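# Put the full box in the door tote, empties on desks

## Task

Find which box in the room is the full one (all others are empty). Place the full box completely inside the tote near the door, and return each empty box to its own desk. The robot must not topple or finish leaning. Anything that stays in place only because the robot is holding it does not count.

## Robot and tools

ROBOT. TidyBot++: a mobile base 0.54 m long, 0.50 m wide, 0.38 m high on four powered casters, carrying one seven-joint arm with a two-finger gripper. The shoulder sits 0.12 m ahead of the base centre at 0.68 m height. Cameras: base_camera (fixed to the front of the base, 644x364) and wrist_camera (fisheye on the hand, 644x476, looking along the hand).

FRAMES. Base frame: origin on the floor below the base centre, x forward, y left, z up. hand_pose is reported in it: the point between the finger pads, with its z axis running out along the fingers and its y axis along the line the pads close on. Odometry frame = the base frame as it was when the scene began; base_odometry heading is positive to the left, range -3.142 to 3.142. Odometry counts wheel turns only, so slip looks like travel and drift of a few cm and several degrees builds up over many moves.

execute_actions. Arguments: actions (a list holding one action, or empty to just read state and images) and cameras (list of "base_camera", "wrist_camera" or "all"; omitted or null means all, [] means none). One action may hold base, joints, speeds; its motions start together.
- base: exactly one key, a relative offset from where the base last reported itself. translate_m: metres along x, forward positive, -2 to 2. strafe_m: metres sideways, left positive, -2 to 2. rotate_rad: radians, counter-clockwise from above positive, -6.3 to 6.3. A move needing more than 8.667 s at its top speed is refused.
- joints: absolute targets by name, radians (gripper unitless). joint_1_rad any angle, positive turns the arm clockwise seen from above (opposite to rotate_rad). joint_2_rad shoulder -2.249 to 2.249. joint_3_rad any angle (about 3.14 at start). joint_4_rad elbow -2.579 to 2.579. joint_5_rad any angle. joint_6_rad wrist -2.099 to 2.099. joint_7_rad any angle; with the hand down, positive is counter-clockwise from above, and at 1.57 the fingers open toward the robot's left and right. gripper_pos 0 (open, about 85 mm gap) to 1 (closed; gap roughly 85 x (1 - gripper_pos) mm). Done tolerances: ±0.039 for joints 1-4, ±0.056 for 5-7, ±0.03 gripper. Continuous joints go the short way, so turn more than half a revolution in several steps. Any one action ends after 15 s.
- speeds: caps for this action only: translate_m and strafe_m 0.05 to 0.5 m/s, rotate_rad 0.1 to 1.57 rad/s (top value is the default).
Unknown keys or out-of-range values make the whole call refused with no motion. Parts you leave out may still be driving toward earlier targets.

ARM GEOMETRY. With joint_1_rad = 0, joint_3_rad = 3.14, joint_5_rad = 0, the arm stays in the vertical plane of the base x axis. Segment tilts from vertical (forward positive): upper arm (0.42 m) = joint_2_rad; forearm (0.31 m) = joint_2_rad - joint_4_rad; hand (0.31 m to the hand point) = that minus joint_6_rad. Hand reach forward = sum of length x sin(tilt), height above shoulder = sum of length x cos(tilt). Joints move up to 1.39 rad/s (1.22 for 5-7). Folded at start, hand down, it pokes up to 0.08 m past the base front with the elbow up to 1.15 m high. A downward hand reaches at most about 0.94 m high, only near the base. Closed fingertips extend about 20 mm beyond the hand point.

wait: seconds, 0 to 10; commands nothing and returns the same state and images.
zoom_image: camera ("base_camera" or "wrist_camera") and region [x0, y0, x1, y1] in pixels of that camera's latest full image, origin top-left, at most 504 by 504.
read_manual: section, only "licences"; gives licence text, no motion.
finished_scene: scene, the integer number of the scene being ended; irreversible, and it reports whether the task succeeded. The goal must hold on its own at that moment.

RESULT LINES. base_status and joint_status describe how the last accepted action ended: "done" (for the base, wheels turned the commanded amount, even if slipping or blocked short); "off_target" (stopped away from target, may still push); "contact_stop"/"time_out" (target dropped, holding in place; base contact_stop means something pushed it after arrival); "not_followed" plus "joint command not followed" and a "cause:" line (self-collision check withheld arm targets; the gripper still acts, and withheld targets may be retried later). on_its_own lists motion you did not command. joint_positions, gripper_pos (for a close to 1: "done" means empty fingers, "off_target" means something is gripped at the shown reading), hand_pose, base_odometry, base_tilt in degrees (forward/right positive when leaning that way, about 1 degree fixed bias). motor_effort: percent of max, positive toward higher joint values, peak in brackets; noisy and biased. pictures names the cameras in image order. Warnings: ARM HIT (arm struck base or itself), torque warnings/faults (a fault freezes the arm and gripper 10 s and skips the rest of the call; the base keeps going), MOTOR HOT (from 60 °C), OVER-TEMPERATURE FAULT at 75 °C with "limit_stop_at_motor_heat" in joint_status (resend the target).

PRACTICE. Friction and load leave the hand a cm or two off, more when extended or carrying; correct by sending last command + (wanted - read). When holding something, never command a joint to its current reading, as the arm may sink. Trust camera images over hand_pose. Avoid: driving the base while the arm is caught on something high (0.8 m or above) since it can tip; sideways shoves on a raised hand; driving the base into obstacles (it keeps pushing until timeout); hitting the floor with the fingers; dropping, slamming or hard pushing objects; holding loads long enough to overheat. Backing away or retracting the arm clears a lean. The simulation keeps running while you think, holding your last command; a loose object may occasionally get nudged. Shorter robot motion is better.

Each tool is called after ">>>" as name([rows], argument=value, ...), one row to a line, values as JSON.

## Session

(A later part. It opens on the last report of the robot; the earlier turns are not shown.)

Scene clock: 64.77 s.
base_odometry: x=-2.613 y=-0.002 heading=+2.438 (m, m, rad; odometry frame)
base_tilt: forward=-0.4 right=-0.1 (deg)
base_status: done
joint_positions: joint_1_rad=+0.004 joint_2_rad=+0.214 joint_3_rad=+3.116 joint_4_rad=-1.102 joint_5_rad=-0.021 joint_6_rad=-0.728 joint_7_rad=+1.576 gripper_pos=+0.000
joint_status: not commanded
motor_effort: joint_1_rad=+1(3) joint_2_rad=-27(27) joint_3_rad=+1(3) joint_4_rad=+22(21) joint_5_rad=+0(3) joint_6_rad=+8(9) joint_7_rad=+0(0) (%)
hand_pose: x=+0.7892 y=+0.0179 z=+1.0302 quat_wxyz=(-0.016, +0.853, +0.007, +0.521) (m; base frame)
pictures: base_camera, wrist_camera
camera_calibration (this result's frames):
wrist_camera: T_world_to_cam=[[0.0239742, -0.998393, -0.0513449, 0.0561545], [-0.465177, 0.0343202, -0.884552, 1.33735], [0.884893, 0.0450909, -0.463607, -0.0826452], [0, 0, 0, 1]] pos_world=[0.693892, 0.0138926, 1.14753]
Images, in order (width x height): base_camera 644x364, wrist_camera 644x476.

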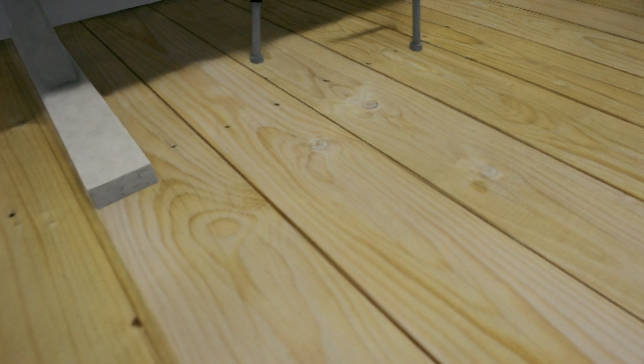

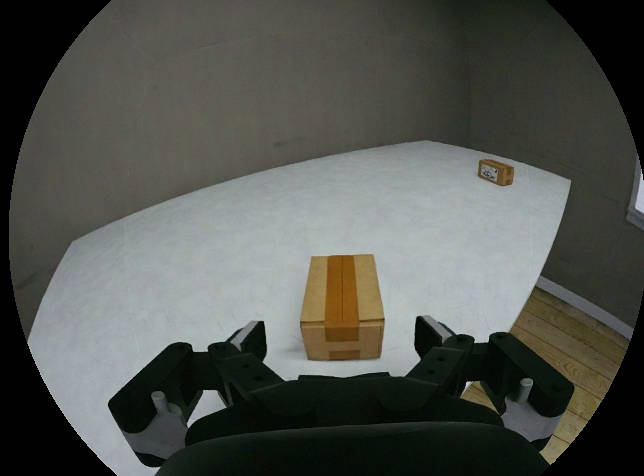

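>>> execute_actions([
  {"joints":{"joint_2_rad":0.275}},
], cameras=[])

>>> execute_actions([
  {"base":{"translate_m":0.08},"speeds":{"translate_m":0.1}},
])

>>> execute_actions([
  {"joints":{"gripper_pos":1.0}},
], cameras=[])

>>> execute_actions([
  {"joints":{"joint_2_rad":0.22}},
])

Scene clock: 66.13 s.
base_odometry: x=-2.613 y=-0.002 heading=+2.438 (m, m, rad; odometry frame)
base_tilt: forward=-0.4 right=-0.1 (deg)
base_status: not commanded
joint_positions: joint_1_rad=+0.004 joint_2_rad=+0.275 joint_3_rad=+3.116 joint_4_rad=-1.102 joint_5_rad=-0.021 joint_6_rad=-0.728 joint_7_rad=+1.576 gripper_pos=+0.000
joint_status: all done
motor_effort: joint_1_rad=+1(1) joint_2_rad=-29(31) joint_3_rad=+0(0) joint_4_rad=+22(23) joint_5_rad=-1(0) joint_6_rad=+8(9) joint_7_rad=+0(0) (%)
hand_pose: x=+0.8091 y=+0.0178 z=+0.9890 quat_wxyz=(-0.017, +0.869, +0.006, +0.495) (m; base frame)
pictures: none
No camera images: the call's "cameras" was empty. Leave "cameras" out to get every camera's image.

Scene clock: 67.50 s.
base_odometry: x=-2.675 y=+0.050 heading=+2.438 (m, m, rad; odometry frame)
base_tilt: forward=-0.4 right=-0.1 (deg)
base_status: done
joint_positions: joint_1_rad=+0.004 joint_2_rad=+0.275 joint_3_rad=+3.116 joint_4_rad=-1.102 joint_5_rad=-0.021 joint_6_rad=-0.727 joint_7_rad=+1.576 gripper_pos=+0.000
joint_status: not commanded
motor_effort: joint_1_rad=+1(0) joint_2_rad=-30(32) joint_3_rad=+0(0) joint_4_rad=+21(22) joint_5_rad=-2(1) joint_6_rad=+8(9) joint_7_rad=+0(0) (%)
hand_pose: x=+0.8092 y=+0.0178 z=+0.9889 quat_wxyz=(-0.017, +0.869, +0.006, +0.495) (m; base frame)
pictures: base_camera, wrist_camera
camera_calibration (this result's frames):
wrist_camera: T_world_to_cam=[[0.0208146, -0.998381, -0.0529363, 0.0576136], [-0.517801, 0.0345282, -0.854804, 1.32331], [0.855248, 0.0452028, -0.516244, -0.0433548], [0, 0, 0, 1]] pos_world=[0.721093, 0.0137884, 1.11184]
Images, in order (width x height): base_camera 644x364, wrist_camera 644x476.

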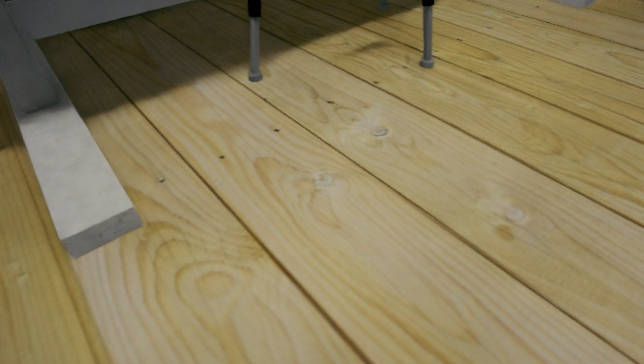

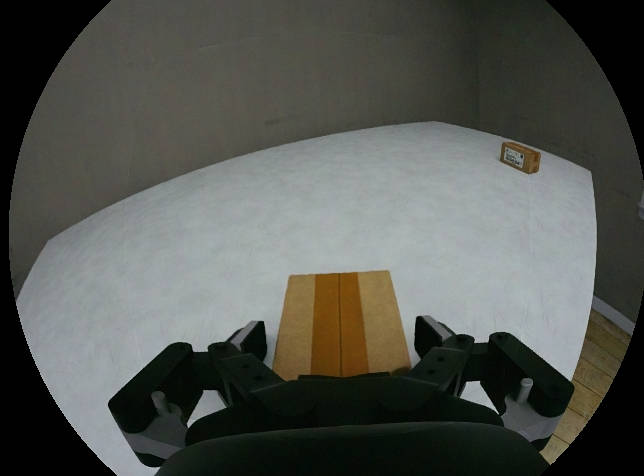

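Scene clock: 68.60 s.
base_odometry: x=-2.675 y=+0.050 heading=+2.438 (m, m, rad; odometry frame)
base_tilt: forward=-0.4 right=-0.1 (deg)
base_status: not commanded
joint_positions: joint_1_rad=+0.004 joint_2_rad=+0.272 joint_3_rad=+3.116 joint_4_rad=-1.101 joint_5_rad=-0.021 joint_6_rad=-0.727 joint_7_rad=+1.576 gripper_pos=+0.288
joint_status: gripper_pos off_target (ended at +0.288, target +1.000)
motor_effort: joint_1_rad=+1(1) joint_2_rad=-30(30) joint_3_rad=+0(1) joint_4_rad=+21(23) joint_5_rad=-1(2) joint_6_rad=+8(8) joint_7_rad=+0(0) (%)
hand_pose: x=+0.8086 y=+0.0178 z=+0.9917 quat_wxyz=(-0.017, +0.867, +0.006, +0.497) (m; base frame)
pictures: none
No camera images: the call's "cameras" was empty. Leave "cameras" out to get every camera's image.

Scene clock: 69.50 s.
base_odometry: x=-2.675 y=+0.050 heading=+2.438 (m, m, rad; odometry frame)
base_tilt: forward=-0.4 right=-0.1 (deg)
base_status: not commanded
joint_positions: joint_1_rad=+0.004 joint_2_rad=+0.224 joint_3_rad=+3.116 joint_4_rad=-1.101 joint_5_rad=-0.021 joint_6_rad=-0.727 joint_7_rad=+1.576 gripper_pos=+0.288
joint_status: all done
motor_effort: joint_1_rad=+1(1) joint_2_rad=-28(33) joint_3_rad=+0(0) joint_4_rad=+22(24) joint_5_rad=-1(0) joint_6_rad=+9(9) joint_7_rad=+0(0) (%)
hand_pose: x=+0.7927 y=+0.0179 z=+1.0249 quat_wxyz=(-0.017, +0.855, +0.007, +0.518) (m; base frame)
pictures: base_camera, wrist_camera
camera_calibration (this result's frames):
wrist_camera: T_world_to_cam=[[0.023575, -0.998389, -0.0516013, 0.0563644], [-0.471687, 0.0344011, -0.881095, 1.3359], [0.881451, 0.0451115, -0.470116, -0.0787191], [0, 0, 0, 1]] pos_world=[0.698183, 0.0138685, 1.14295]
Images, in order (width x height): base_camera 644x364, wrist_camera 644x476.

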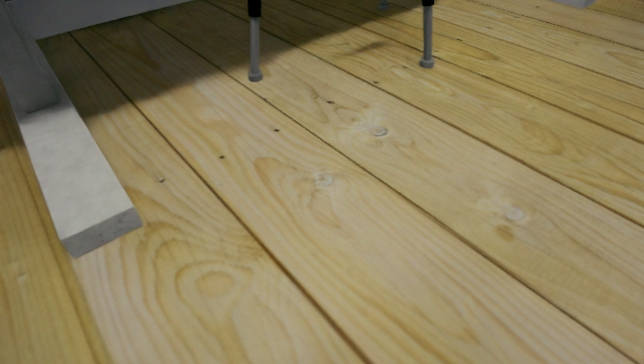

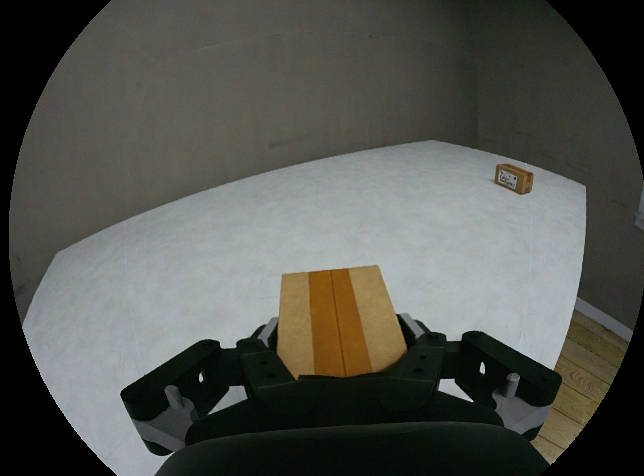

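>>> execute_actions([
  {"joints":{"joint_2_rad":0.27}},
], cameras=[])

>>> execute_actions([
  {"joints":{"gripper_pos":0.0}},
], cameras=[])

>>> execute_actions([
  {"base":{"translate_m":-0.35},"joints":{"joint_2_rad":0.1}},
], cameras=[])

>>> execute_actions([
  {"base":{"rotate_rad":2.27},"joints":{"joint_2_rad":-0.2,"joint_4_rad":-1.3,"joint_6_rad":-1.0}},
])

Scene clock: 70.73 s.
base_odometry: x=-2.675 y=+0.050 heading=+2.438 (m, m, rad; odometry frame)
base_tilt: forward=-0.4 right=-0.1 (deg)
base_status: not commanded
joint_positions: joint_1_rad=+0.004 joint_2_rad=+0.270 joint_3_rad=+3.116 joint_4_rad=-1.101 joint_5_rad=-0.021 joint_6_rad=-0.727 joint_7_rad=+1.576 gripper_pos=+0.288
joint_status: all done
motor_effort: joint_1_rad=+1(1) joint_2_rad=-30(31) joint_3_rad=+0(0) joint_4_rad=+22(22) joint_5_rad=+0(1) joint_6_rad=+8(9) joint_7_rad=+0(0) (%)
hand_pose: x=+0.8077 y=+0.0178 z=+0.9937 quat_wxyz=(-0.017, +0.867, +0.006, +0.499) (m; base frame)
pictures: none
No camera images: the call's "cameras" was empty. Leave "cameras" out to get every camera's image.

Scene clock: 71.83 s.
base_odometry: x=-2.675 y=+0.050 heading=+2.438 (m, m, rad; odometry frame)
base_tilt: forward=-0.4 right=-0.1 (deg)
base_status: not commanded
joint_positions: joint_1_rad=+0.004 joint_2_rad=+0.270 joint_3_rad=+3.116 joint_4_rad=-1.101 joint_5_rad=-0.021 joint_6_rad=-0.727 joint_7_rad=+1.576 gripper_pos=+0.000
joint_status: all done
motor_effort: joint_1_rad=+1(1) joint_2_rad=-28(30) joint_3_rad=+0(0) joint_4_rad=+21(22) joint_5_rad=-1(0) joint_6_rad=+8(8) joint_7_rad=+0(0) (%)
hand_pose: x=+0.8077 y=+0.0178 z=+0.9937 quat_wxyz=(-0.017, +0.867, +0.006, +0.499) (m; base frame)
pictures: none
No camera images: the call's "cameras" was empty. Leave "cameras" out to get every camera's image.

Scene clock: 73.93 s.
base_odometry: x=-2.407 y=-0.177 heading=+2.438 (m, m, rad; odometry frame)
base_tilt: forward=-0.5 right=-0.1 (deg)
base_status: done
joint_positions: joint_1_rad=+0.003 joint_2_rad=+0.095 joint_3_rad=+3.116 joint_4_rad=-1.097 joint_5_rad=-0.021 joint_6_rad=-0.727 joint_7_rad=+1.576 gripper_pos=+0.000
joint_status: all done
motor_effort: joint_1_rad=+1(2) joint_2_rad=-23(35) joint_3_rad=+0(2) joint_4_rad=+22(24) joint_5_rad=-1(2) joint_6_rad=+9(9) joint_7_rad=+0(0) (%)
hand_pose: x=+0.7429 y=+0.0183 z=+1.1109 quat_wxyz=(-0.016, +0.819, +0.008, +0.574) (m; base frame)
pictures: none
No camera images: the call's "cameras" was empty. Leave "cameras" out to get every camera's image.

Scene clock: 76.67 s.
base_odometry: x=-2.407 y=-0.177 heading=-1.575 (m, m, rad; odometry frame)
base_tilt: forward=-0.4 right=-0.1 (deg)
base_status: done
joint_positions: joint_1_rad=+0.004 joint_2_rad=-0.189 joint_3_rad=+3.116 joint_4_rad=-1.278 joint_5_rad=-0.021 joint_6_rad=-0.975 joint_7_rad=+1.576 gripper_pos=+0.000
joint_status: all done
motor_effort: joint_1_rad=+1(2) joint_2_rad=-12(25) joint_3_rad=+1(2) joint_4_rad=+20(23) joint_5_rad=-1(2) joint_6_rad=+8(9) joint_7_rad=+0(0) (%)
hand_pose: x=+0.5923 y=+0.0188 z=+1.0933 quat_wxyz=(-0.013, +0.858, +0.012, +0.513) (m; base frame)
pictures: base_camera, wrist_camera
camera_calibration (this result's frames):
wrist_camera: T_world_to_cam=[[0.0281001, -0.998827, -0.0394395, 0.0495001], [-0.48229, 0.0210118, -0.87576, 1.30233], [0.875561, 0.0436302, -0.481134, 0.145552], [0, 0, 0, 1]] pos_world=[0.499271, 0.0157272, 1.21251]
Images, in order (width x height): base_camera 644x364, wrist_camera 644x476.

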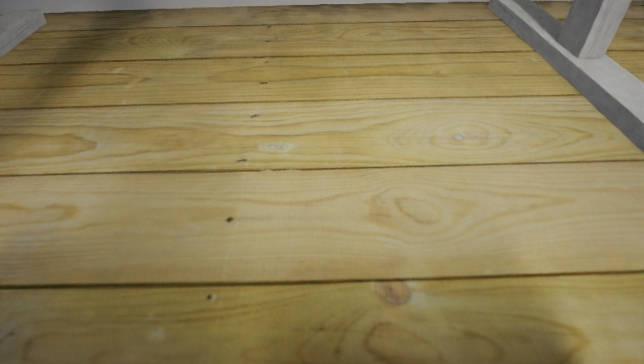

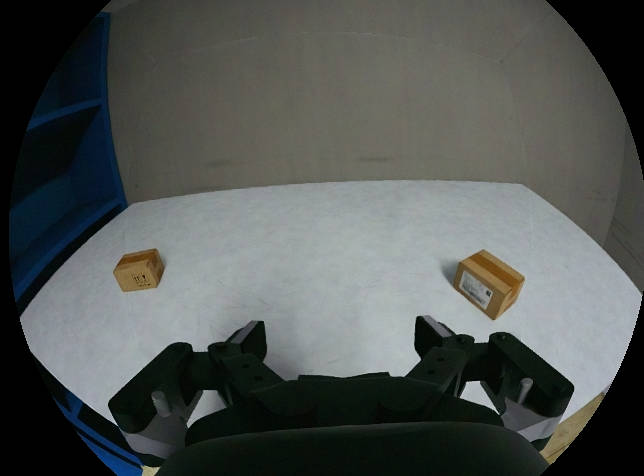

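>>> zoom_image(camera="wrist_camera", region=[90, 220, 550, 340])

Region (90, 220, 550, 340) of wrist_camera's 644x476 image, scaled by 1.096; it fills the top 131 rows of this view, and the rest is white.

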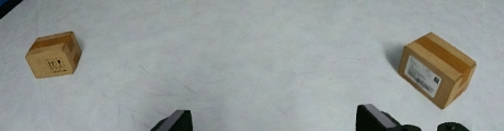

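>>> execute_actions([
  {"base":{"translate_m":-0.22},"joints":{"joint_2_rad":0.08,"joint_4_rad":-1.09,"joint_6_rad":-0.71}},
], cameras=[])

>>> execute_actions([
  {"base":{"rotate_rad":0.4}},
], cameras=[])

>>> execute_actions([
  {"base":{"strafe_m":-0.58},"speeds":{"strafe_m":0.3}},
])

Scene clock: 79.77 s.
base_odometry: x=-2.407 y=+0.043 heading=-1.574 (m, m, rad; odometry frame)
base_tilt: forward=-0.4 right=-0.1 (deg)
base_status: done
joint_positions: joint_1_rad=+0.004 joint_2_rad=+0.073 joint_3_rad=+3.116 joint_4_rad=-1.113 joint_5_rad=-0.021 joint_6_rad=-0.733 joint_7_rad=+1.576 gripper_pos=+0.000
joint_status: all done
motor_effort: joint_1_rad=+1(1) joint_2_rad=-22(23) joint_3_rad=+1(1) joint_4_rad=+21(22) joint_5_rad=-1(1) joint_6_rad=+9(9) joint_7_rad=+1(0) (%)
hand_pose: x=+0.7329 y=+0.0181 z=+1.1133 quat_wxyz=(-0.016, +0.819, +0.008, +0.574) (m; base frame)
pictures: none
No camera images: the call's "cameras" was empty. Leave "cameras" out to get every camera's image.

Scene clock: 81.10 s.
base_odometry: x=-2.407 y=+0.043 heading=-1.174 (m, m, rad; odometry frame)
base_tilt: forward=-0.4 right=-0.1 (deg)
base_status: done
joint_positions: joint_1_rad=-0.007 joint_2_rad=+0.073 joint_3_rad=+3.114 joint_4_rad=-1.113 joint_5_rad=-0.021 joint_6_rad=-0.733 joint_7_rad=+1.576 gripper_pos=+0.000
joint_status: not commanded
motor_effort: joint_1_rad=+1(4) joint_2_rad=-22(23) joint_3_rad=+0(4) joint_4_rad=+21(21) joint_5_rad=-1(2) joint_6_rad=+9(9) joint_7_rad=+0(0) (%)
hand_pose: x=+0.7328 y=+0.0261 z=+1.1133 quat_wxyz=(-0.020, +0.819, +0.013, +0.574) (m; base frame)
pictures: none
No camera images: the call's "cameras" was empty. Leave "cameras" out to get every camera's image.

Scene clock: 84.00 s.
base_odometry: x=-2.942 y=-0.181 heading=-1.174 (m, m, rad; odometry frame)
base_tilt: forward=-0.4 right=-0.1 (deg)
base_status: done
joint_positions: joint_1_rad=-0.005 joint_2_rad=+0.073 joint_3_rad=+3.114 joint_4_rad=-1.113 joint_5_rad=-0.021 joint_6_rad=-0.733 joint_7_rad=+1.576 gripper_pos=+0.000
joint_status: not commanded
motor_effort: joint_1_rad=+0(3) joint_2_rad=-22(22) joint_3_rad=+0(3) joint_4_rad=+21(22) joint_5_rad=-1(1) joint_6_rad=+9(9) joint_7_rad=+0(0) (%)
hand_pose: x=+0.7328 y=+0.0249 z=+1.1133 quat_wxyz=(-0.019, +0.819, +0.013, +0.574) (m; base frame)
pictures: base_camera, wrist_camera
camera_calibration (this result's frames):
wrist_camera: T_world_to_cam=[[0.0414275, -0.998026, -0.0471988, 0.0513545], [-0.351257, 0.0296759, -0.935809, 1.35814], [0.935362, 0.0553472, -0.349334, -0.158943], [0, 0, 0, 1]] pos_world=[0.623597, 0.0197462, 1.21786]
Images, in order (width x height): base_camera 644x364, wrist_camera 644x476.

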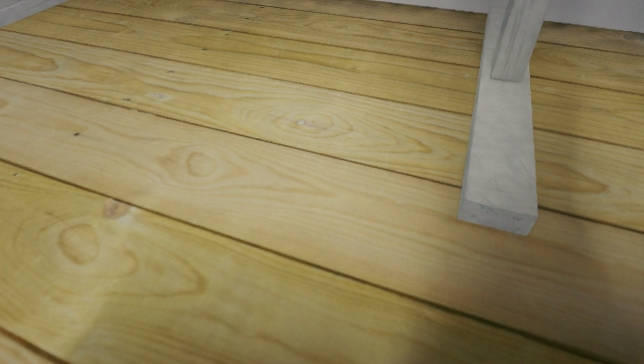

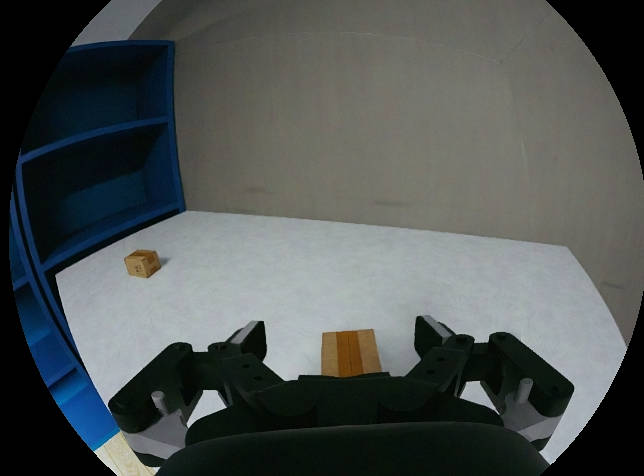

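>>> execute_actions([
  {"joints":{"joint_2_rad":0.2}},
])

Scene clock: 85.57 s.
base_odometry: x=-2.942 y=-0.181 heading=-1.174 (m, m, rad; odometry frame)
base_tilt: forward=-0.4 right=-0.1 (deg)
base_status: not commanded
joint_positions: joint_1_rad=-0.005 joint_2_rad=+0.205 joint_3_rad=+3.114 joint_4_rad=-1.106 joint_5_rad=-0.021 joint_6_rad=-0.733 joint_7_rad=+1.576 gripper_pos=+0.000
joint_status: all done
motor_effort: joint_1_rad=+1(1) joint_2_rad=-27(31) joint_3_rad=+0(0) joint_4_rad=+21(23) joint_5_rad=+0(1) joint_6_rad=+8(9) joint_7_rad=+0(0) (%)
hand_pose: x=+0.7847 y=+0.0252 z=+1.0329 quat_wxyz=(-0.020, +0.853, +0.012, +0.521) (m; base frame)
pictures: base_camera, wrist_camera
camera_calibration (this result's frames):
wrist_camera: T_world_to_cam=[[0.0352202, -0.998048, -0.0515697, 0.0550369], [-0.465125, 0.0293022, -0.88476, 1.33766], [0.884544, 0.0551478, -0.463185, -0.0781024], [0, 0, 0, 1]] pos_world=[0.689326, 0.0200403, 1.15017]
Images, in order (width x height): base_camera 644x364, wrist_camera 644x476.

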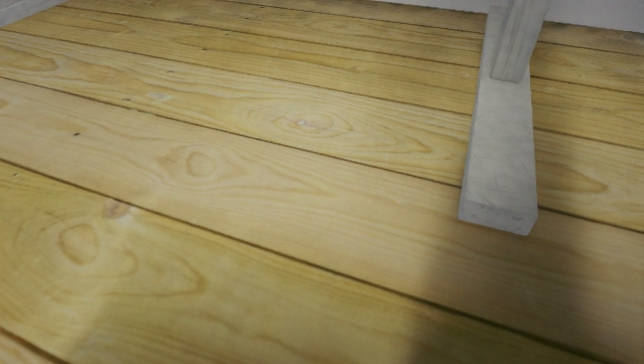

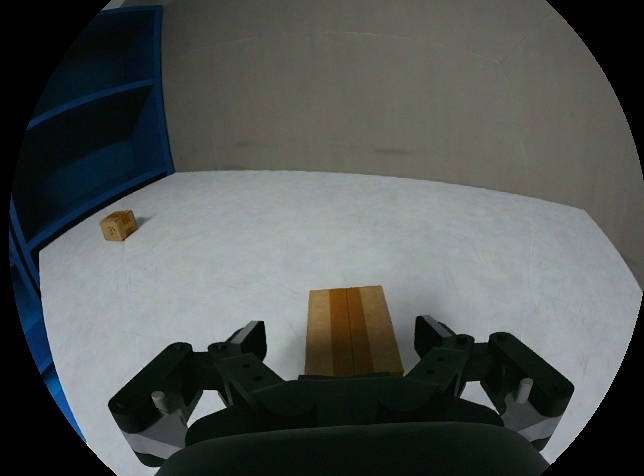

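>>> execute_actions([
  {"base":{"strafe_m":-0.012},"joints":{"joint_2_rad":0.27},"speeds":{"strafe_m":0.05}},
])

Scene clock: 86.70 s.
base_odometry: x=-2.953 y=-0.186 heading=-1.174 (m, m, rad; odometry frame)
base_tilt: forward=-0.5 right=-0.1 (deg)
base_status: done
joint_positions: joint_1_rad=-0.002 joint_2_rad=+0.271 joint_3_rad=+3.114 joint_4_rad=-1.105 joint_5_rad=-0.021 joint_6_rad=-0.733 joint_7_rad=+1.576 gripper_pos=+0.000
joint_status: all done
motor_effort: joint_1_rad=+0(4) joint_2_rad=-29(31) joint_3_rad=+0(3) joint_4_rad=+22(22) joint_5_rad=+0(2) joint_6_rad=+8(9) joint_7_rad=+0(0) (%)
hand_pose: x=+0.8067 y=+0.0232 z=+0.9883 quat_wxyz=(-0.019, +0.870, +0.010, +0.493) (m; base frame)
pictures: base_camera, wrist_camera
camera_calibration (this result's frames):
wrist_camera: T_world_to_cam=[[0.0287901, -0.998154, -0.0534716, 0.0570945], [-0.522164, 0.030597, -0.852296, 1.32241], [0.852359, 0.0524586, -0.520319, -0.0356494], [0, 0, 0, 1]] pos_world=[0.719256, 0.0183975, 1.11159]
Images, in order (width x height): base_camera 644x364, wrist_camera 644x476.

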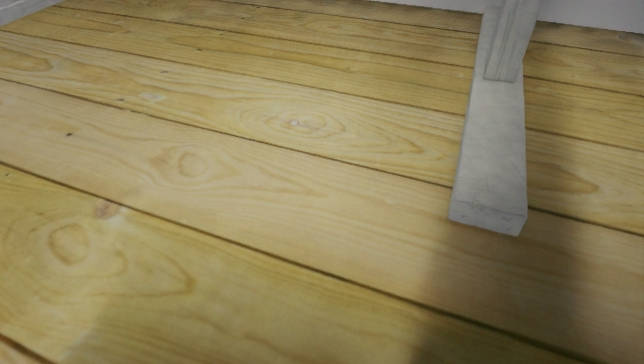

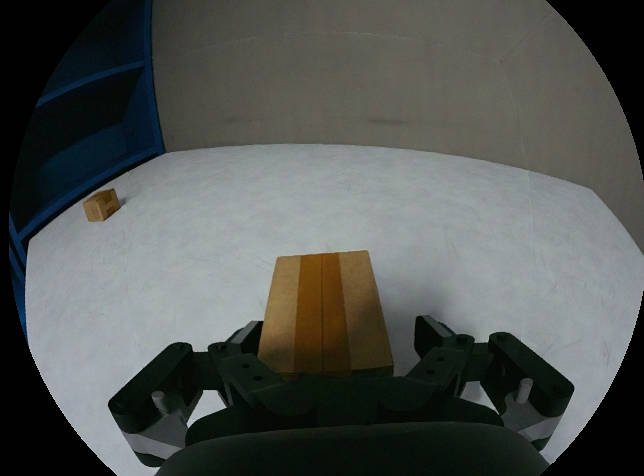

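>>> execute_actions([
  {"joints":{"gripper_pos":1.0}},
], cameras=[])

>>> execute_actions([
  {"joints":{"joint_2_rad":0.22}},
])

Scene clock: 88.07 s.
base_odometry: x=-2.953 y=-0.186 heading=-1.174 (m, m, rad; odometry frame)
base_tilt: forward=-0.4 right=-0.1 (deg)
base_status: not commanded
joint_positions: joint_1_rad=-0.002 joint_2_rad=+0.271 joint_3_rad=+3.114 joint_4_rad=-1.105 joint_5_rad=-0.021 joint_6_rad=-0.732 joint_7_rad=+1.576 gripper_pos=+0.350
joint_status: gripper_pos off_target (ended at +0.350, target +1.000)
motor_effort: joint_1_rad=+1(1) joint_2_rad=-30(30) joint_3_rad=+0(0) joint_4_rad=+22(22) joint_5_rad=+0(1) joint_6_rad=+8(8) joint_7_rad=+0(0) (%)
hand_pose: x=+0.8068 y=+0.0232 z=+0.9889 quat_wxyz=(-0.019, +0.869, +0.010, +0.494) (m; base frame)
pictures: none
No camera images: the call's "cameras" was empty. Leave "cameras" out to get every camera's image.

Scene clock: 88.97 s.
base_odometry: x=-2.953 y=-0.186 heading=-1.174 (m, m, rad; odometry frame)
base_tilt: forward=-0.4 right=-0.1 (deg)
base_status: not commanded
joint_positions: joint_1_rad=-0.002 joint_2_rad=+0.223 joint_3_rad=+3.114 joint_4_rad=-1.105 joint_5_rad=-0.021 joint_6_rad=-0.732 joint_7_rad=+1.576 gripper_pos=+0.350
joint_status: all done
motor_effort: joint_1_rad=+0(1) joint_2_rad=-28(32) joint_3_rad=+0(0) joint_4_rad=+22(22) joint_5_rad=+0(0) joint_6_rad=+9(9) joint_7_rad=+0(0) (%)
hand_pose: x=+0.7914 y=+0.0232 z=+1.0216 quat_wxyz=(-0.019, +0.857, +0.010, +0.515) (m; base frame)
pictures: base_camera, wrist_camera
camera_calibration (this result's frames):
wrist_camera: T_world_to_cam=[[0.0313834, -0.998148, -0.0521203, 0.0558527], [-0.479183, 0.0307372, -0.877177, 1.33422], [0.877154, 0.0525039, -0.477331, -0.068764], [0, 0, 0, 1]] pos_world=[0.6979, 0.0183494, 1.14043]
Images, in order (width x height): base_camera 644x364, wrist_camera 644x476.

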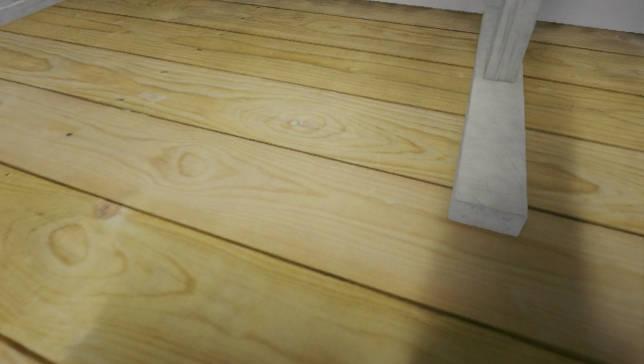

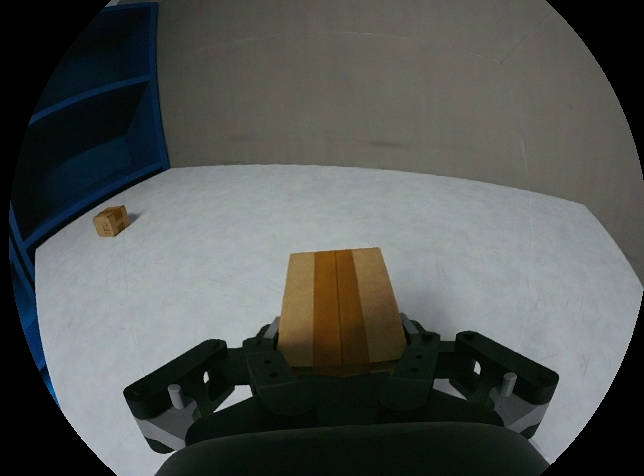

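>>> execute_actions([
  {"joints":{"joint_2_rad":0.27}},
], cameras=[])

>>> execute_actions([
  {"joints":{"gripper_pos":0.0}},
], cameras=[])

>>> execute_actions([
  {"joints":{"joint_2_rad":0.05}},
], cameras=[])

>>> execute_actions([
  {"base":{"strafe_m":0.5}},
], cameras=[])

>>> execute_actions([
  {"base":{"rotate_rad":-0.4}},
], cameras=[])

>>> execute_actions([
  {"base":{"strafe_m":0.42}},
])

Scene clock: 90.47 s.
base_odometry: x=-2.953 y=-0.186 heading=-1.174 (m, m, rad; odometry frame)
base_tilt: forward=-0.4 right=-0.1 (deg)
base_status: not commanded
joint_positions: joint_1_rad=-0.002 joint_2_rad=+0.269 joint_3_rad=+3.114 joint_4_rad=-1.105 joint_5_rad=-0.021 joint_6_rad=-0.732 joint_7_rad=+1.576 gripper_pos=+0.350
joint_status: all done
motor_effort: joint_1_rad=+1(0) joint_2_rad=-28(31) joint_3_rad=+0(0) joint_4_rad=+21(23) joint_5_rad=-1(2) joint_6_rad=+8(9) joint_7_rad=+0(0) (%)
hand_pose: x=+0.8062 y=+0.0232 z=+0.9905 quat_wxyz=(-0.019, +0.869, +0.010, +0.495) (m; base frame)
pictures: none
No camera images: the call's "cameras" was empty. Leave "cameras" out to get every camera's image.

Scene clock: 91.57 s.
base_odometry: x=-2.953 y=-0.186 heading=-1.174 (m, m, rad; odometry frame)
base_tilt: forward=-0.4 right=-0.1 (deg)
base_status: not commanded
joint_positions: joint_1_rad=-0.002 joint_2_rad=+0.269 joint_3_rad=+3.114 joint_4_rad=-1.105 joint_5_rad=-0.021 joint_6_rad=-0.732 joint_7_rad=+1.576 gripper_pos=+0.000
joint_status: all done
motor_effort: joint_1_rad=+1(1) joint_2_rad=-29(29) joint_3_rad=+0(0) joint_4_rad=+21(23) joint_5_rad=-2(1) joint_6_rad=+8(8) joint_7_rad=+0(0) (%)
hand_pose: x=+0.8062 y=+0.0232 z=+0.9905 quat_wxyz=(-0.019, +0.869, +0.010, +0.495) (m; base frame)
pictures: none
No camera images: the call's "cameras" was empty. Leave "cameras" out to get every camera's image.

Scene clock: 93.17 s.
base_odometry: x=-2.953 y=-0.186 heading=-1.174 (m, m, rad; odometry frame)
base_tilt: forward=-0.5 right=-0.1 (deg)
base_status: not commanded
joint_positions: joint_1_rad=-0.002 joint_2_rad=+0.046 joint_3_rad=+3.114 joint_4_rad=-1.100 joint_5_rad=-0.021 joint_6_rad=-0.732 joint_7_rad=+1.576 gripper_pos=+0.000
joint_status: all done
motor_effort: joint_1_rad=+0(1) joint_2_rad=-21(32) joint_3_rad=+0(0) joint_4_rad=+21(24) joint_5_rad=-1(1) joint_6_rad=+9(9) joint_7_rad=+0(0) (%)
hand_pose: x=+0.7207 y=+0.0230 z=+1.1379 quat_wxyz=(-0.018, +0.807, +0.012, +0.591) (m; base frame)
pictures: none
No camera images: the call's "cameras" was empty. Leave "cameras" out to get every camera's image.

Scene clock: 95.70 s.
base_odometry: x=-2.492 y=+0.008 heading=-1.173 (m, m, rad; odometry frame)
base_tilt: forward=-0.5 right=-0.1 (deg)
base_status: done
joint_positions: joint_1_rad=-0.002 joint_2_rad=+0.046 joint_3_rad=+3.114 joint_4_rad=-1.100 joint_5_rad=-0.021 joint_6_rad=-0.732 joint_7_rad=+1.576 gripper_pos=+0.000
joint_status: not commanded
motor_effort: joint_1_rad=+1(3) joint_2_rad=-20(22) joint_3_rad=+1(3) joint_4_rad=+22(22) joint_5_rad=-2(2) joint_6_rad=+9(9) joint_7_rad=+0(0) (%)
hand_pose: x=+0.7207 y=+0.0232 z=+1.1379 quat_wxyz=(-0.018, +0.807, +0.012, +0.591) (m; base frame)
pictures: none
No camera images: the call's "cameras" was empty. Leave "cameras" out to get every camera's image.

Scene clock: 97.03 s.
base_odometry: x=-2.492 y=+0.008 heading=-1.573 (m, m, rad; odometry frame)
base_tilt: forward=-0.4 right=-0.1 (deg)
base_status: done
joint_positions: joint_1_rad=+0.007 joint_2_rad=+0.046 joint_3_rad=+3.116 joint_4_rad=-1.100 joint_5_rad=-0.021 joint_6_rad=-0.732 joint_7_rad=+1.576 gripper_pos=+0.000
joint_status: not commanded
motor_effort: joint_1_rad=+1(3) joint_2_rad=-21(22) joint_3_rad=+1(3) joint_4_rad=+21(21) joint_5_rad=-1(3) joint_6_rad=+9(9) joint_7_rad=+0(0) (%)
hand_pose: x=+0.7210 y=+0.0166 z=+1.1379 quat_wxyz=(-0.015, +0.807, +0.007, +0.591) (m; base frame)
pictures: none
No camera images: the call's "cameras" was empty. Leave "cameras" out to get every camera's image.

Scene clock: 99.23 s.
base_odometry: x=-2.072 y=+0.007 heading=-1.574 (m, m, rad; odometry frame)
base_tilt: forward=-0.4 right=-0.1 (deg)
base_status: done
joint_positions: joint_1_rad=+0.002 joint_2_rad=+0.046 joint_3_rad=+3.116 joint_4_rad=-1.100 joint_5_rad=-0.021 joint_6_rad=-0.732 joint_7_rad=+1.576 gripper_pos=+0.000
joint_status: not commanded
motor_effort: joint_1_rad=+0(2) joint_2_rad=-21(21) joint_3_rad=+1(2) joint_4_rad=+21(21) joint_5_rad=-1(2) joint_6_rad=+9(9) joint_7_rad=+0(0) (%)
hand_pose: x=+0.7209 y=+0.0197 z=+1.1379 quat_wxyz=(-0.016, +0.807, +0.009, +0.591) (m; base frame)
pictures: base_camera, wrist_camera
camera_calibration (this result's frames):
wrist_camera: T_world_to_cam=[[0.034778, -0.998338, -0.0459565, 0.0512166], [-0.311759, 0.0328522, -0.949593, 1.36425], [0.949525, 0.0473523, -0.310098, -0.193591], [0, 0, 0, 1]] pos_world=[0.607355, 0.0154798, 1.2378]
Images, in order (width x height): base_camera 644x364, wrist_camera 644x476.

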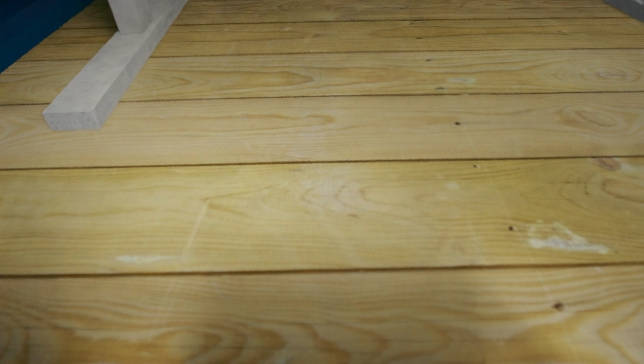

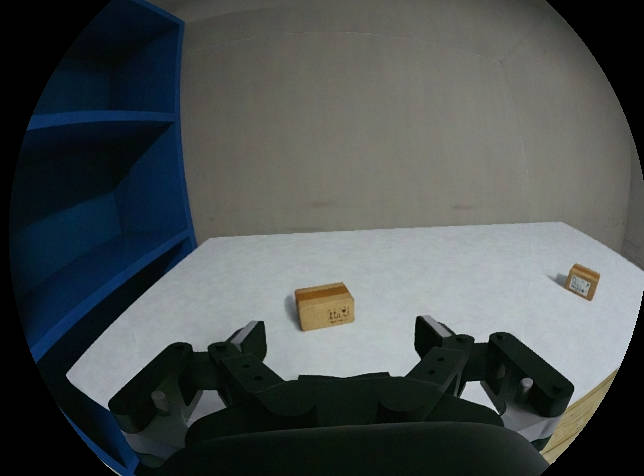

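>>> zoom_image(camera="wrist_camera", region=[270, 265, 390, 345])

Region (270, 265, 390, 345) of wrist_camera's 644x476 image, scaled by 4.200.

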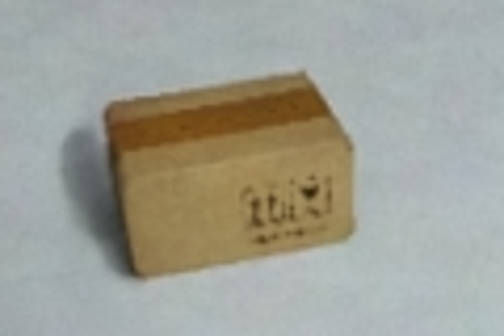

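>>> execute_actions([
  {"base":{"strafe_m":0.06},"joints":{"joint_2_rad":0.27,"gripper_pos":1.0}},
], cameras=[])

>>> execute_actions([
  {"base":{"translate_m":0.14},"speeds":{"translate_m":0.15}},
])

Scene clock: 101.80 s.
base_odometry: x=-2.012 y=+0.006 heading=-1.574 (m, m, rad; odometry frame)
base_tilt: forward=-0.5 right=-0.1 (deg)
base_status: done
joint_positions: joint_1_rad=-0.001 joint_2_rad=+0.274 joint_3_rad=+3.116 joint_4_rad=-1.100 joint_5_rad=-0.021 joint_6_rad=-0.732 joint_7_rad=+1.576 gripper_pos=+0.999
joint_status: all done
motor_effort: joint_1_rad=+1(4) joint_2_rad=-30(35) joint_3_rad=+0(3) joint_4_rad=+21(24) joint_5_rad=-1(2) joint_6_rad=+8(9) joint_7_rad=+0(0) (%)
hand_pose: x=+0.8082 y=+0.0216 z=+0.9904 quat_wxyz=(-0.018, +0.869, +0.009, +0.495) (m; base frame)
pictures: none
No camera images: the call's "cameras" was empty. Leave "cameras" out to get every camera's image.

Scene clock: 103.40 s.
base_odometry: x=-2.012 y=-0.134 heading=-1.574 (m, m, rad; odometry frame)
base_tilt: forward=-0.4 right=-0.1 (deg)
base_status: done
joint_positions: joint_1_rad=-0.001 joint_2_rad=+0.271 joint_3_rad=+3.116 joint_4_rad=-1.100 joint_5_rad=-0.021 joint_6_rad=-0.731 joint_7_rad=+1.576 gripper_pos=+0.999
joint_status: not commanded
motor_effort: joint_1_rad=+1(0) joint_2_rad=-30(31) joint_3_rad=+0(1) joint_4_rad=+22(24) joint_5_rad=-1(1) joint_6_rad=+8(9) joint_7_rad=+0(0) (%)
hand_pose: x=+0.8074 y=+0.0216 z=+0.9927 quat_wxyz=(-0.018, +0.868, +0.009, +0.497) (m; base frame)
pictures: base_camera, wrist_camera
camera_calibration (this result's frames):
wrist_camera: T_world_to_cam=[[0.0265457, -0.998248, -0.052884, 0.0569117], [-0.514714, 0.0317019, -0.856776, 1.32502], [0.856951, 0.0499638, -0.51297, -0.0448027], [0, 0, 0, 1]] pos_world=[0.71889, 0.0170448, 1.11527]
Images, in order (width x height): base_camera 644x364, wrist_camera 644x476.

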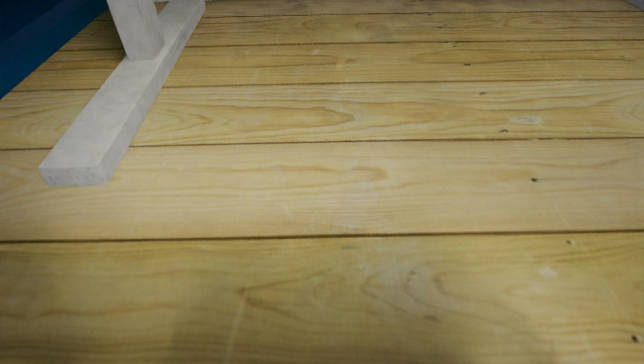

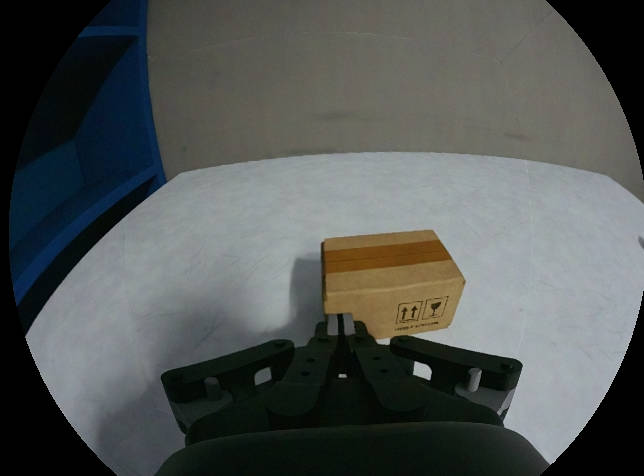

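Right at the left end. Shift of 1 cm right for safety, then push.

>>> execute_actions([
  {"base":{"strafe_m":-0.01},"speeds":{"strafe_m":0.05}},
], cameras=[])

>>> execute_actions([
  {"base":{"translate_m":0.07},"speeds":{"translate_m":0.05}},
])

Scene clock: 104.20 s.
base_odometry: x=-2.022 y=-0.134 heading=-1.574 (m, m, rad; odometry frame)
base_tilt: forward=-0.4 right=-0.1 (deg)
base_status: done
joint_positions: joint_1_rad=+0.000 joint_2_rad=+0.271 joint_3_rad=+3.116 joint_4_rad=-1.100 joint_5_rad=-0.021 joint_6_rad=-0.731 joint_7_rad=+1.576 gripper_pos=+0.999
joint_status: not commanded
motor_effort: joint_1_rad=+1(3) joint_2_rad=-28(31) joint_3_rad=+0(1) joint_4_rad=+21(22) joint_5_rad=-2(2) joint_6_rad=+8(9) joint_7_rad=+0(0) (%)
hand_pose: x=+0.8075 y=+0.0203 z=+0.9927 quat_wxyz=(-0.018, +0.868, +0.008, +0.497) (m; base frame)
pictures: none
No camera images: the call's "cameras" was empty. Leave "cameras" out to get every camera's image.

Scene clock: 106.07 s.
base_odometry: x=-2.022 y=-0.204 heading=-1.574 (m, m, rad; odometry frame)
base_tilt: forward=-0.4 right=-0.1 (deg)
base_status: done
joint_positions: joint_1_rad=+0.000 joint_2_rad=+0.270 joint_3_rad=+3.116 joint_4_rad=-1.100 joint_5_rad=-0.021 joint_6_rad=-0.731 joint_7_rad=+1.576 gripper_pos=+0.999
joint_status: not commanded
motor_effort: joint_1_rad=+1(3) joint_2_rad=-30(32) joint_3_rad=+0(2) joint_4_rad=+22(22) joint_5_rad=-1(2) joint_6_rad=+8(9) joint_7_rad=+0(0) (%)
hand_pose: x=+0.8073 y=+0.0203 z=+0.9932 quat_wxyz=(-0.018, +0.867, +0.008, +0.497) (m; base frame)
pictures: base_camera, wrist_camera
camera_calibration (this result's frames):
wrist_camera: T_world_to_cam=[[0.0247043, -0.998296, -0.052871, 0.0571195], [-0.51394, 0.0326804, -0.857203, 1.32519], [0.85747, 0.0483492, -0.512257, -0.04552], [0, 0, 0, 1]] pos_world=[0.718688, 0.0159154, 1.11566]
Images, in order (width x height): base_camera 644x364, wrist_camera 644x476.

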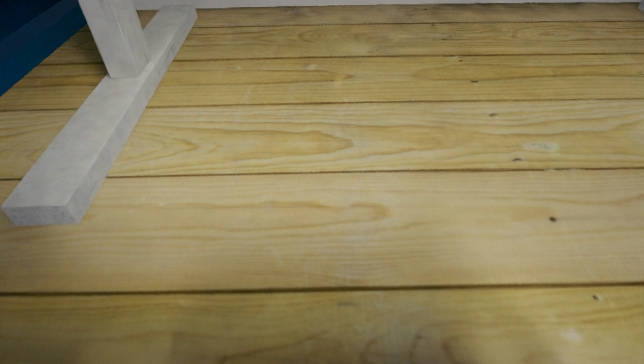

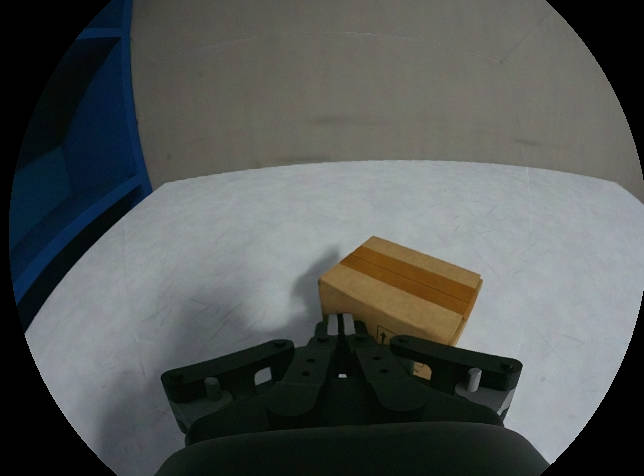

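>>> execute_actions([
  {"base":{"translate_m":0.06},"speeds":{"translate_m":0.05}},
], cameras=["wrist_camera"])

>>> execute_actions([
  {"base":{"translate_m":-0.2},"joints":{"joint_2_rad":0.15,"gripper_pos":0.0}},
], cameras=["wrist_camera"])

Scene clock: 107.97 s.
base_odometry: x=-2.023 y=-0.264 heading=-1.574 (m, m, rad; odometry frame)
base_tilt: forward=-0.4 right=+0.0 (deg)
base_status: done
joint_positions: joint_1_rad=+0.000 joint_2_rad=+0.270 joint_3_rad=+3.116 joint_4_rad=-1.100 joint_5_rad=-0.021 joint_6_rad=-0.731 joint_7_rad=+1.576 gripper_pos=+0.999
joint_status: not commanded
motor_effort: joint_1_rad=+0(2) joint_2_rad=-29(31) joint_3_rad=+0(1) joint_4_rad=+21(22) joint_5_rad=-1(1) joint_6_rad=+8(10) joint_7_rad=+0(0) (%)
hand_pose: x=+0.8072 y=+0.0203 z=+0.9935 quat_wxyz=(-0.018, +0.867, +0.008, +0.498) (m; base frame)
pictures: wrist_camera
camera_calibration (this result's frames):
wrist_camera: T_world_to_cam=[[0.024729, -0.998296, -0.0528598, 0.0571086], [-0.513518, 0.0326819, -0.857456, 1.32531], [0.857723, 0.0483485, -0.511834, -0.0458637], [0, 0, 0, 1]] pos_world=[0.718494, 0.0159152, 1.11594]
Images, in order (width x height): wrist_camera 644x476.

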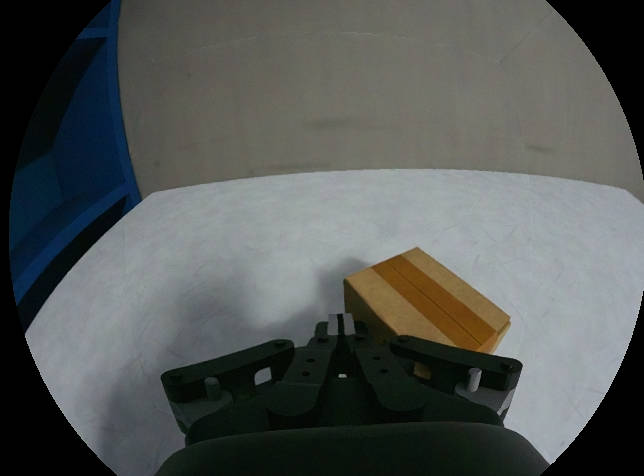

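Scene clock: 109.77 s.
base_odometry: x=-2.022 y=-0.064 heading=-1.574 (m, m, rad; odometry frame)
base_tilt: forward=-0.5 right=-0.1 (deg)
base_status: done
joint_positions: joint_1_rad=+0.001 joint_2_rad=+0.142 joint_3_rad=+3.116 joint_4_rad=-1.099 joint_5_rad=-0.021 joint_6_rad=-0.730 joint_7_rad=+1.576 gripper_pos=+0.000
joint_status: all done
motor_effort: joint_1_rad=+1(3) joint_2_rad=-24(34) joint_3_rad=+0(3) joint_4_rad=+22(24) joint_5_rad=-1(1) joint_6_rad=+9(9) joint_7_rad=+0(0) (%)
hand_pose: x=+0.7622 y=+0.0203 z=+1.0786 quat_wxyz=(-0.017, +0.834, +0.009, +0.552) (m; base frame)
pictures: wrist_camera
camera_calibration (this result's frames):
wrist_camera: T_world_to_cam=[[0.0312201, -0.998299, -0.0492394, 0.0538594], [-0.399731, 0.0326816, -0.91605, 1.35163], [0.916101, 0.0482817, -0.398031, -0.130981], [0, 0, 0, 1]] pos_world=[0.658598, 0.0159183, 1.18868]
Images, in order (width x height): wrist_camera 644x476.

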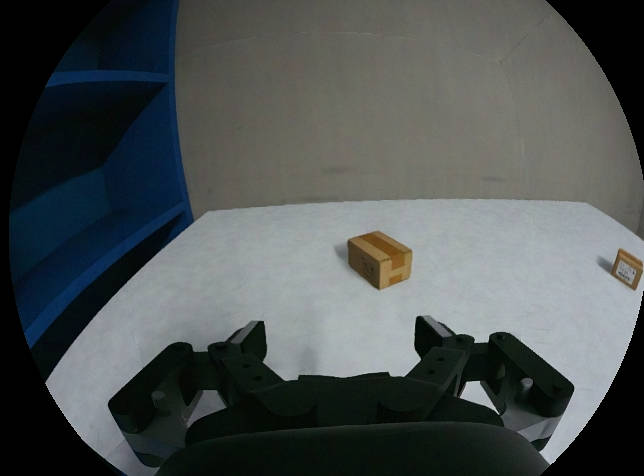

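>>> execute_actions([
  {"base":{"strafe_m":-0.3}},
], cameras=[])

>>> execute_actions([
  {"base":{"rotate_rad":0.58},"joints":{"joint_2_rad":0.22}},
], cameras=[])

>>> execute_actions([
  {"base":{"strafe_m":-0.38}},
])

Scene clock: 112.33 s.
base_odometry: x=-2.322 y=-0.063 heading=-1.574 (m, m, rad; odometry frame)
base_tilt: forward=-0.5 right=-0.1 (deg)
base_status: done
joint_positions: joint_1_rad=+0.004 joint_2_rad=+0.142 joint_3_rad=+3.116 joint_4_rad=-1.099 joint_5_rad=-0.021 joint_6_rad=-0.730 joint_7_rad=+1.576 gripper_pos=+0.000
joint_status: not commanded
motor_effort: joint_1_rad=+0(4) joint_2_rad=-24(25) joint_3_rad=+0(3) joint_4_rad=+21(21) joint_5_rad=-1(1) joint_6_rad=+9(9) joint_7_rad=+0(0) (%)
hand_pose: x=+0.7623 y=+0.0182 z=+1.0786 quat_wxyz=(-0.016, +0.834, +0.008, +0.552) (m; base frame)
pictures: none
No camera images: the call's "cameras" was empty. Leave "cameras" out to get every camera's image.

Scene clock: 114.07 s.
base_odometry: x=-2.322 y=-0.063 heading=-0.994 (m, m, rad; odometry frame)
base_tilt: forward=-0.4 right=-0.1 (deg)
base_status: done
joint_positions: joint_1_rad=-0.009 joint_2_rad=+0.227 joint_3_rad=+3.113 joint_4_rad=-1.099 joint_5_rad=-0.021 joint_6_rad=-0.730 joint_7_rad=+1.576 gripper_pos=+0.000
joint_status: all done
motor_effort: joint_1_rad=+1(5) joint_2_rad=-27(31) joint_3_rad=+0(4) joint_4_rad=+22(23) joint_5_rad=-1(2) joint_6_rad=+8(9) joint_7_rad=+0(0) (%)
hand_pose: x=+0.7931 y=+0.0285 z=+1.0228 quat_wxyz=(-0.021, +0.856, +0.013, +0.516) (m; base frame)
pictures: none
No camera images: the call's "cameras" was empty. Leave "cameras" out to get every camera's image.

Scene clock: 116.20 s.
base_odometry: x=-2.641 y=-0.270 heading=-0.994 (m, m, rad; odometry frame)
base_tilt: forward=-0.4 right=-0.1 (deg)
base_status: done
joint_positions: joint_1_rad=+0.001 joint_2_rad=+0.227 joint_3_rad=+3.113 joint_4_rad=-1.099 joint_5_rad=-0.021 joint_6_rad=-0.730 joint_7_rad=+1.576 gripper_pos=+0.000
joint_status: not commanded
motor_effort: joint_1_rad=+0(4) joint_2_rad=-27(29) joint_3_rad=+0(2) joint_4_rad=+22(22) joint_5_rad=-2(2) joint_6_rad=+9(8) joint_7_rad=+0(0) (%)
hand_pose: x=+0.7934 y=+0.0221 z=+1.0228 quat_wxyz=(-0.019, +0.856, +0.009, +0.516) (m; base frame)
pictures: base_camera, wrist_camera
camera_calibration (this result's frames):
wrist_camera: T_world_to_cam=[[0.0300045, -0.998171, -0.0524773, 0.056212], [-0.475752, 0.0319112, -0.879, 1.33539], [0.879068, 0.0513402, -0.473924, -0.0748848], [0, 0, 0, 1]] pos_world=[0.699455, 0.01734, 1.14127]
Images, in order (width x height): base_camera 644x364, wrist_camera 644x476.

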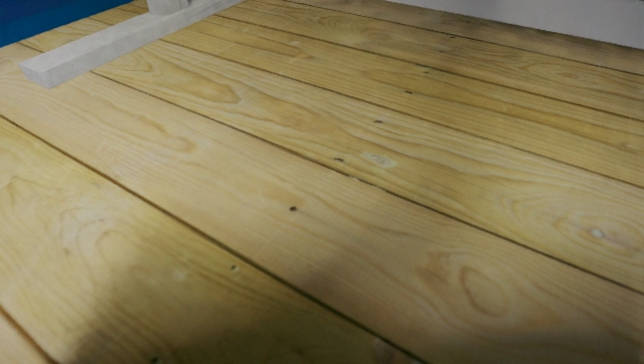

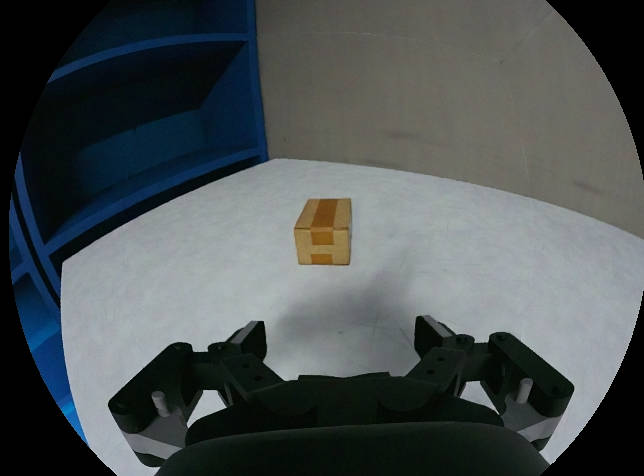

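>>> execute_actions([
  {"base":{"strafe_m":0.022},"joints":{"joint_2_rad":0.27},"speeds":{"strafe_m":0.05}},
], cameras=[])

>>> execute_actions([
  {"base":{"translate_m":0.14},"speeds":{"translate_m":0.2}},
], cameras=["wrist_camera"])

Scene clock: 117.40 s.
base_odometry: x=-2.622 y=-0.258 heading=-0.994 (m, m, rad; odometry frame)
base_tilt: forward=-0.5 right=+0.0 (deg)
base_status: done
joint_positions: joint_1_rad=+0.001 joint_2_rad=+0.267 joint_3_rad=+3.113 joint_4_rad=-1.099 joint_5_rad=-0.021 joint_6_rad=-0.730 joint_7_rad=+1.576 gripper_pos=+0.000
joint_status: all done
motor_effort: joint_1_rad=+1(2) joint_2_rad=-29(30) joint_3_rad=+0(2) joint_4_rad=+22(23) joint_5_rad=-1(2) joint_6_rad=+8(8) joint_7_rad=+0(0) (%)
hand_pose: x=+0.8066 y=+0.0220 z=+0.9954 quat_wxyz=(-0.019, +0.866, +0.009, +0.499) (m; base frame)
pictures: none
No camera images: the call's "cameras" was empty. Leave "cameras" out to get every camera's image.

Scene clock: 118.87 s.
base_odometry: x=-2.546 y=-0.376 heading=-0.994 (m, m, rad; odometry frame)
base_tilt: forward=-0.4 right=-0.1 (deg)
base_status: done
joint_positions: joint_1_rad=+0.001 joint_2_rad=+0.271 joint_3_rad=+3.113 joint_4_rad=-1.099 joint_5_rad=-0.021 joint_6_rad=-0.729 joint_7_rad=+1.576 gripper_pos=+0.000
joint_status: not commanded
motor_effort: joint_1_rad=+1(1) joint_2_rad=-29(32) joint_3_rad=+0(0) joint_4_rad=+21(23) joint_5_rad=-1(2) joint_6_rad=+8(9) joint_7_rad=+0(0) (%)
hand_pose: x=+0.8078 y=+0.0220 z=+0.9931 quat_wxyz=(-0.019, +0.867, +0.009, +0.498) (m; base frame)
pictures: wrist_camera
camera_calibration (this result's frames):
wrist_camera: T_world_to_cam=[[0.0276238, -0.998171, -0.0537737, 0.0573729], [-0.513229, 0.0320005, -0.857655, 1.32522], [0.857807, 0.05129, -0.511406, -0.0472405], [0, 0, 0, 1]] pos_world=[0.719079, 0.0172833, 1.11551]
Images, in order (width x height): wrist_camera 644x476.

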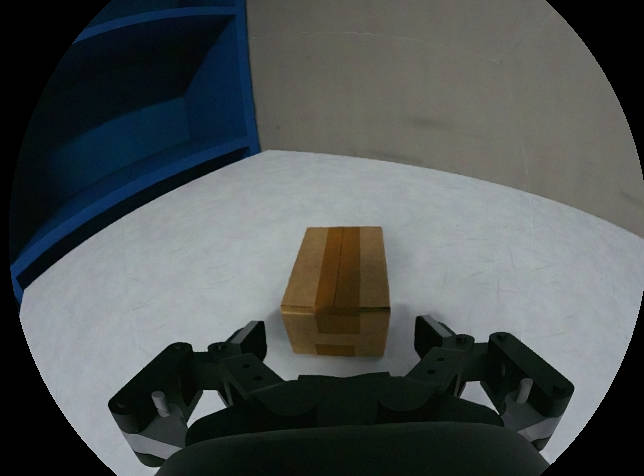

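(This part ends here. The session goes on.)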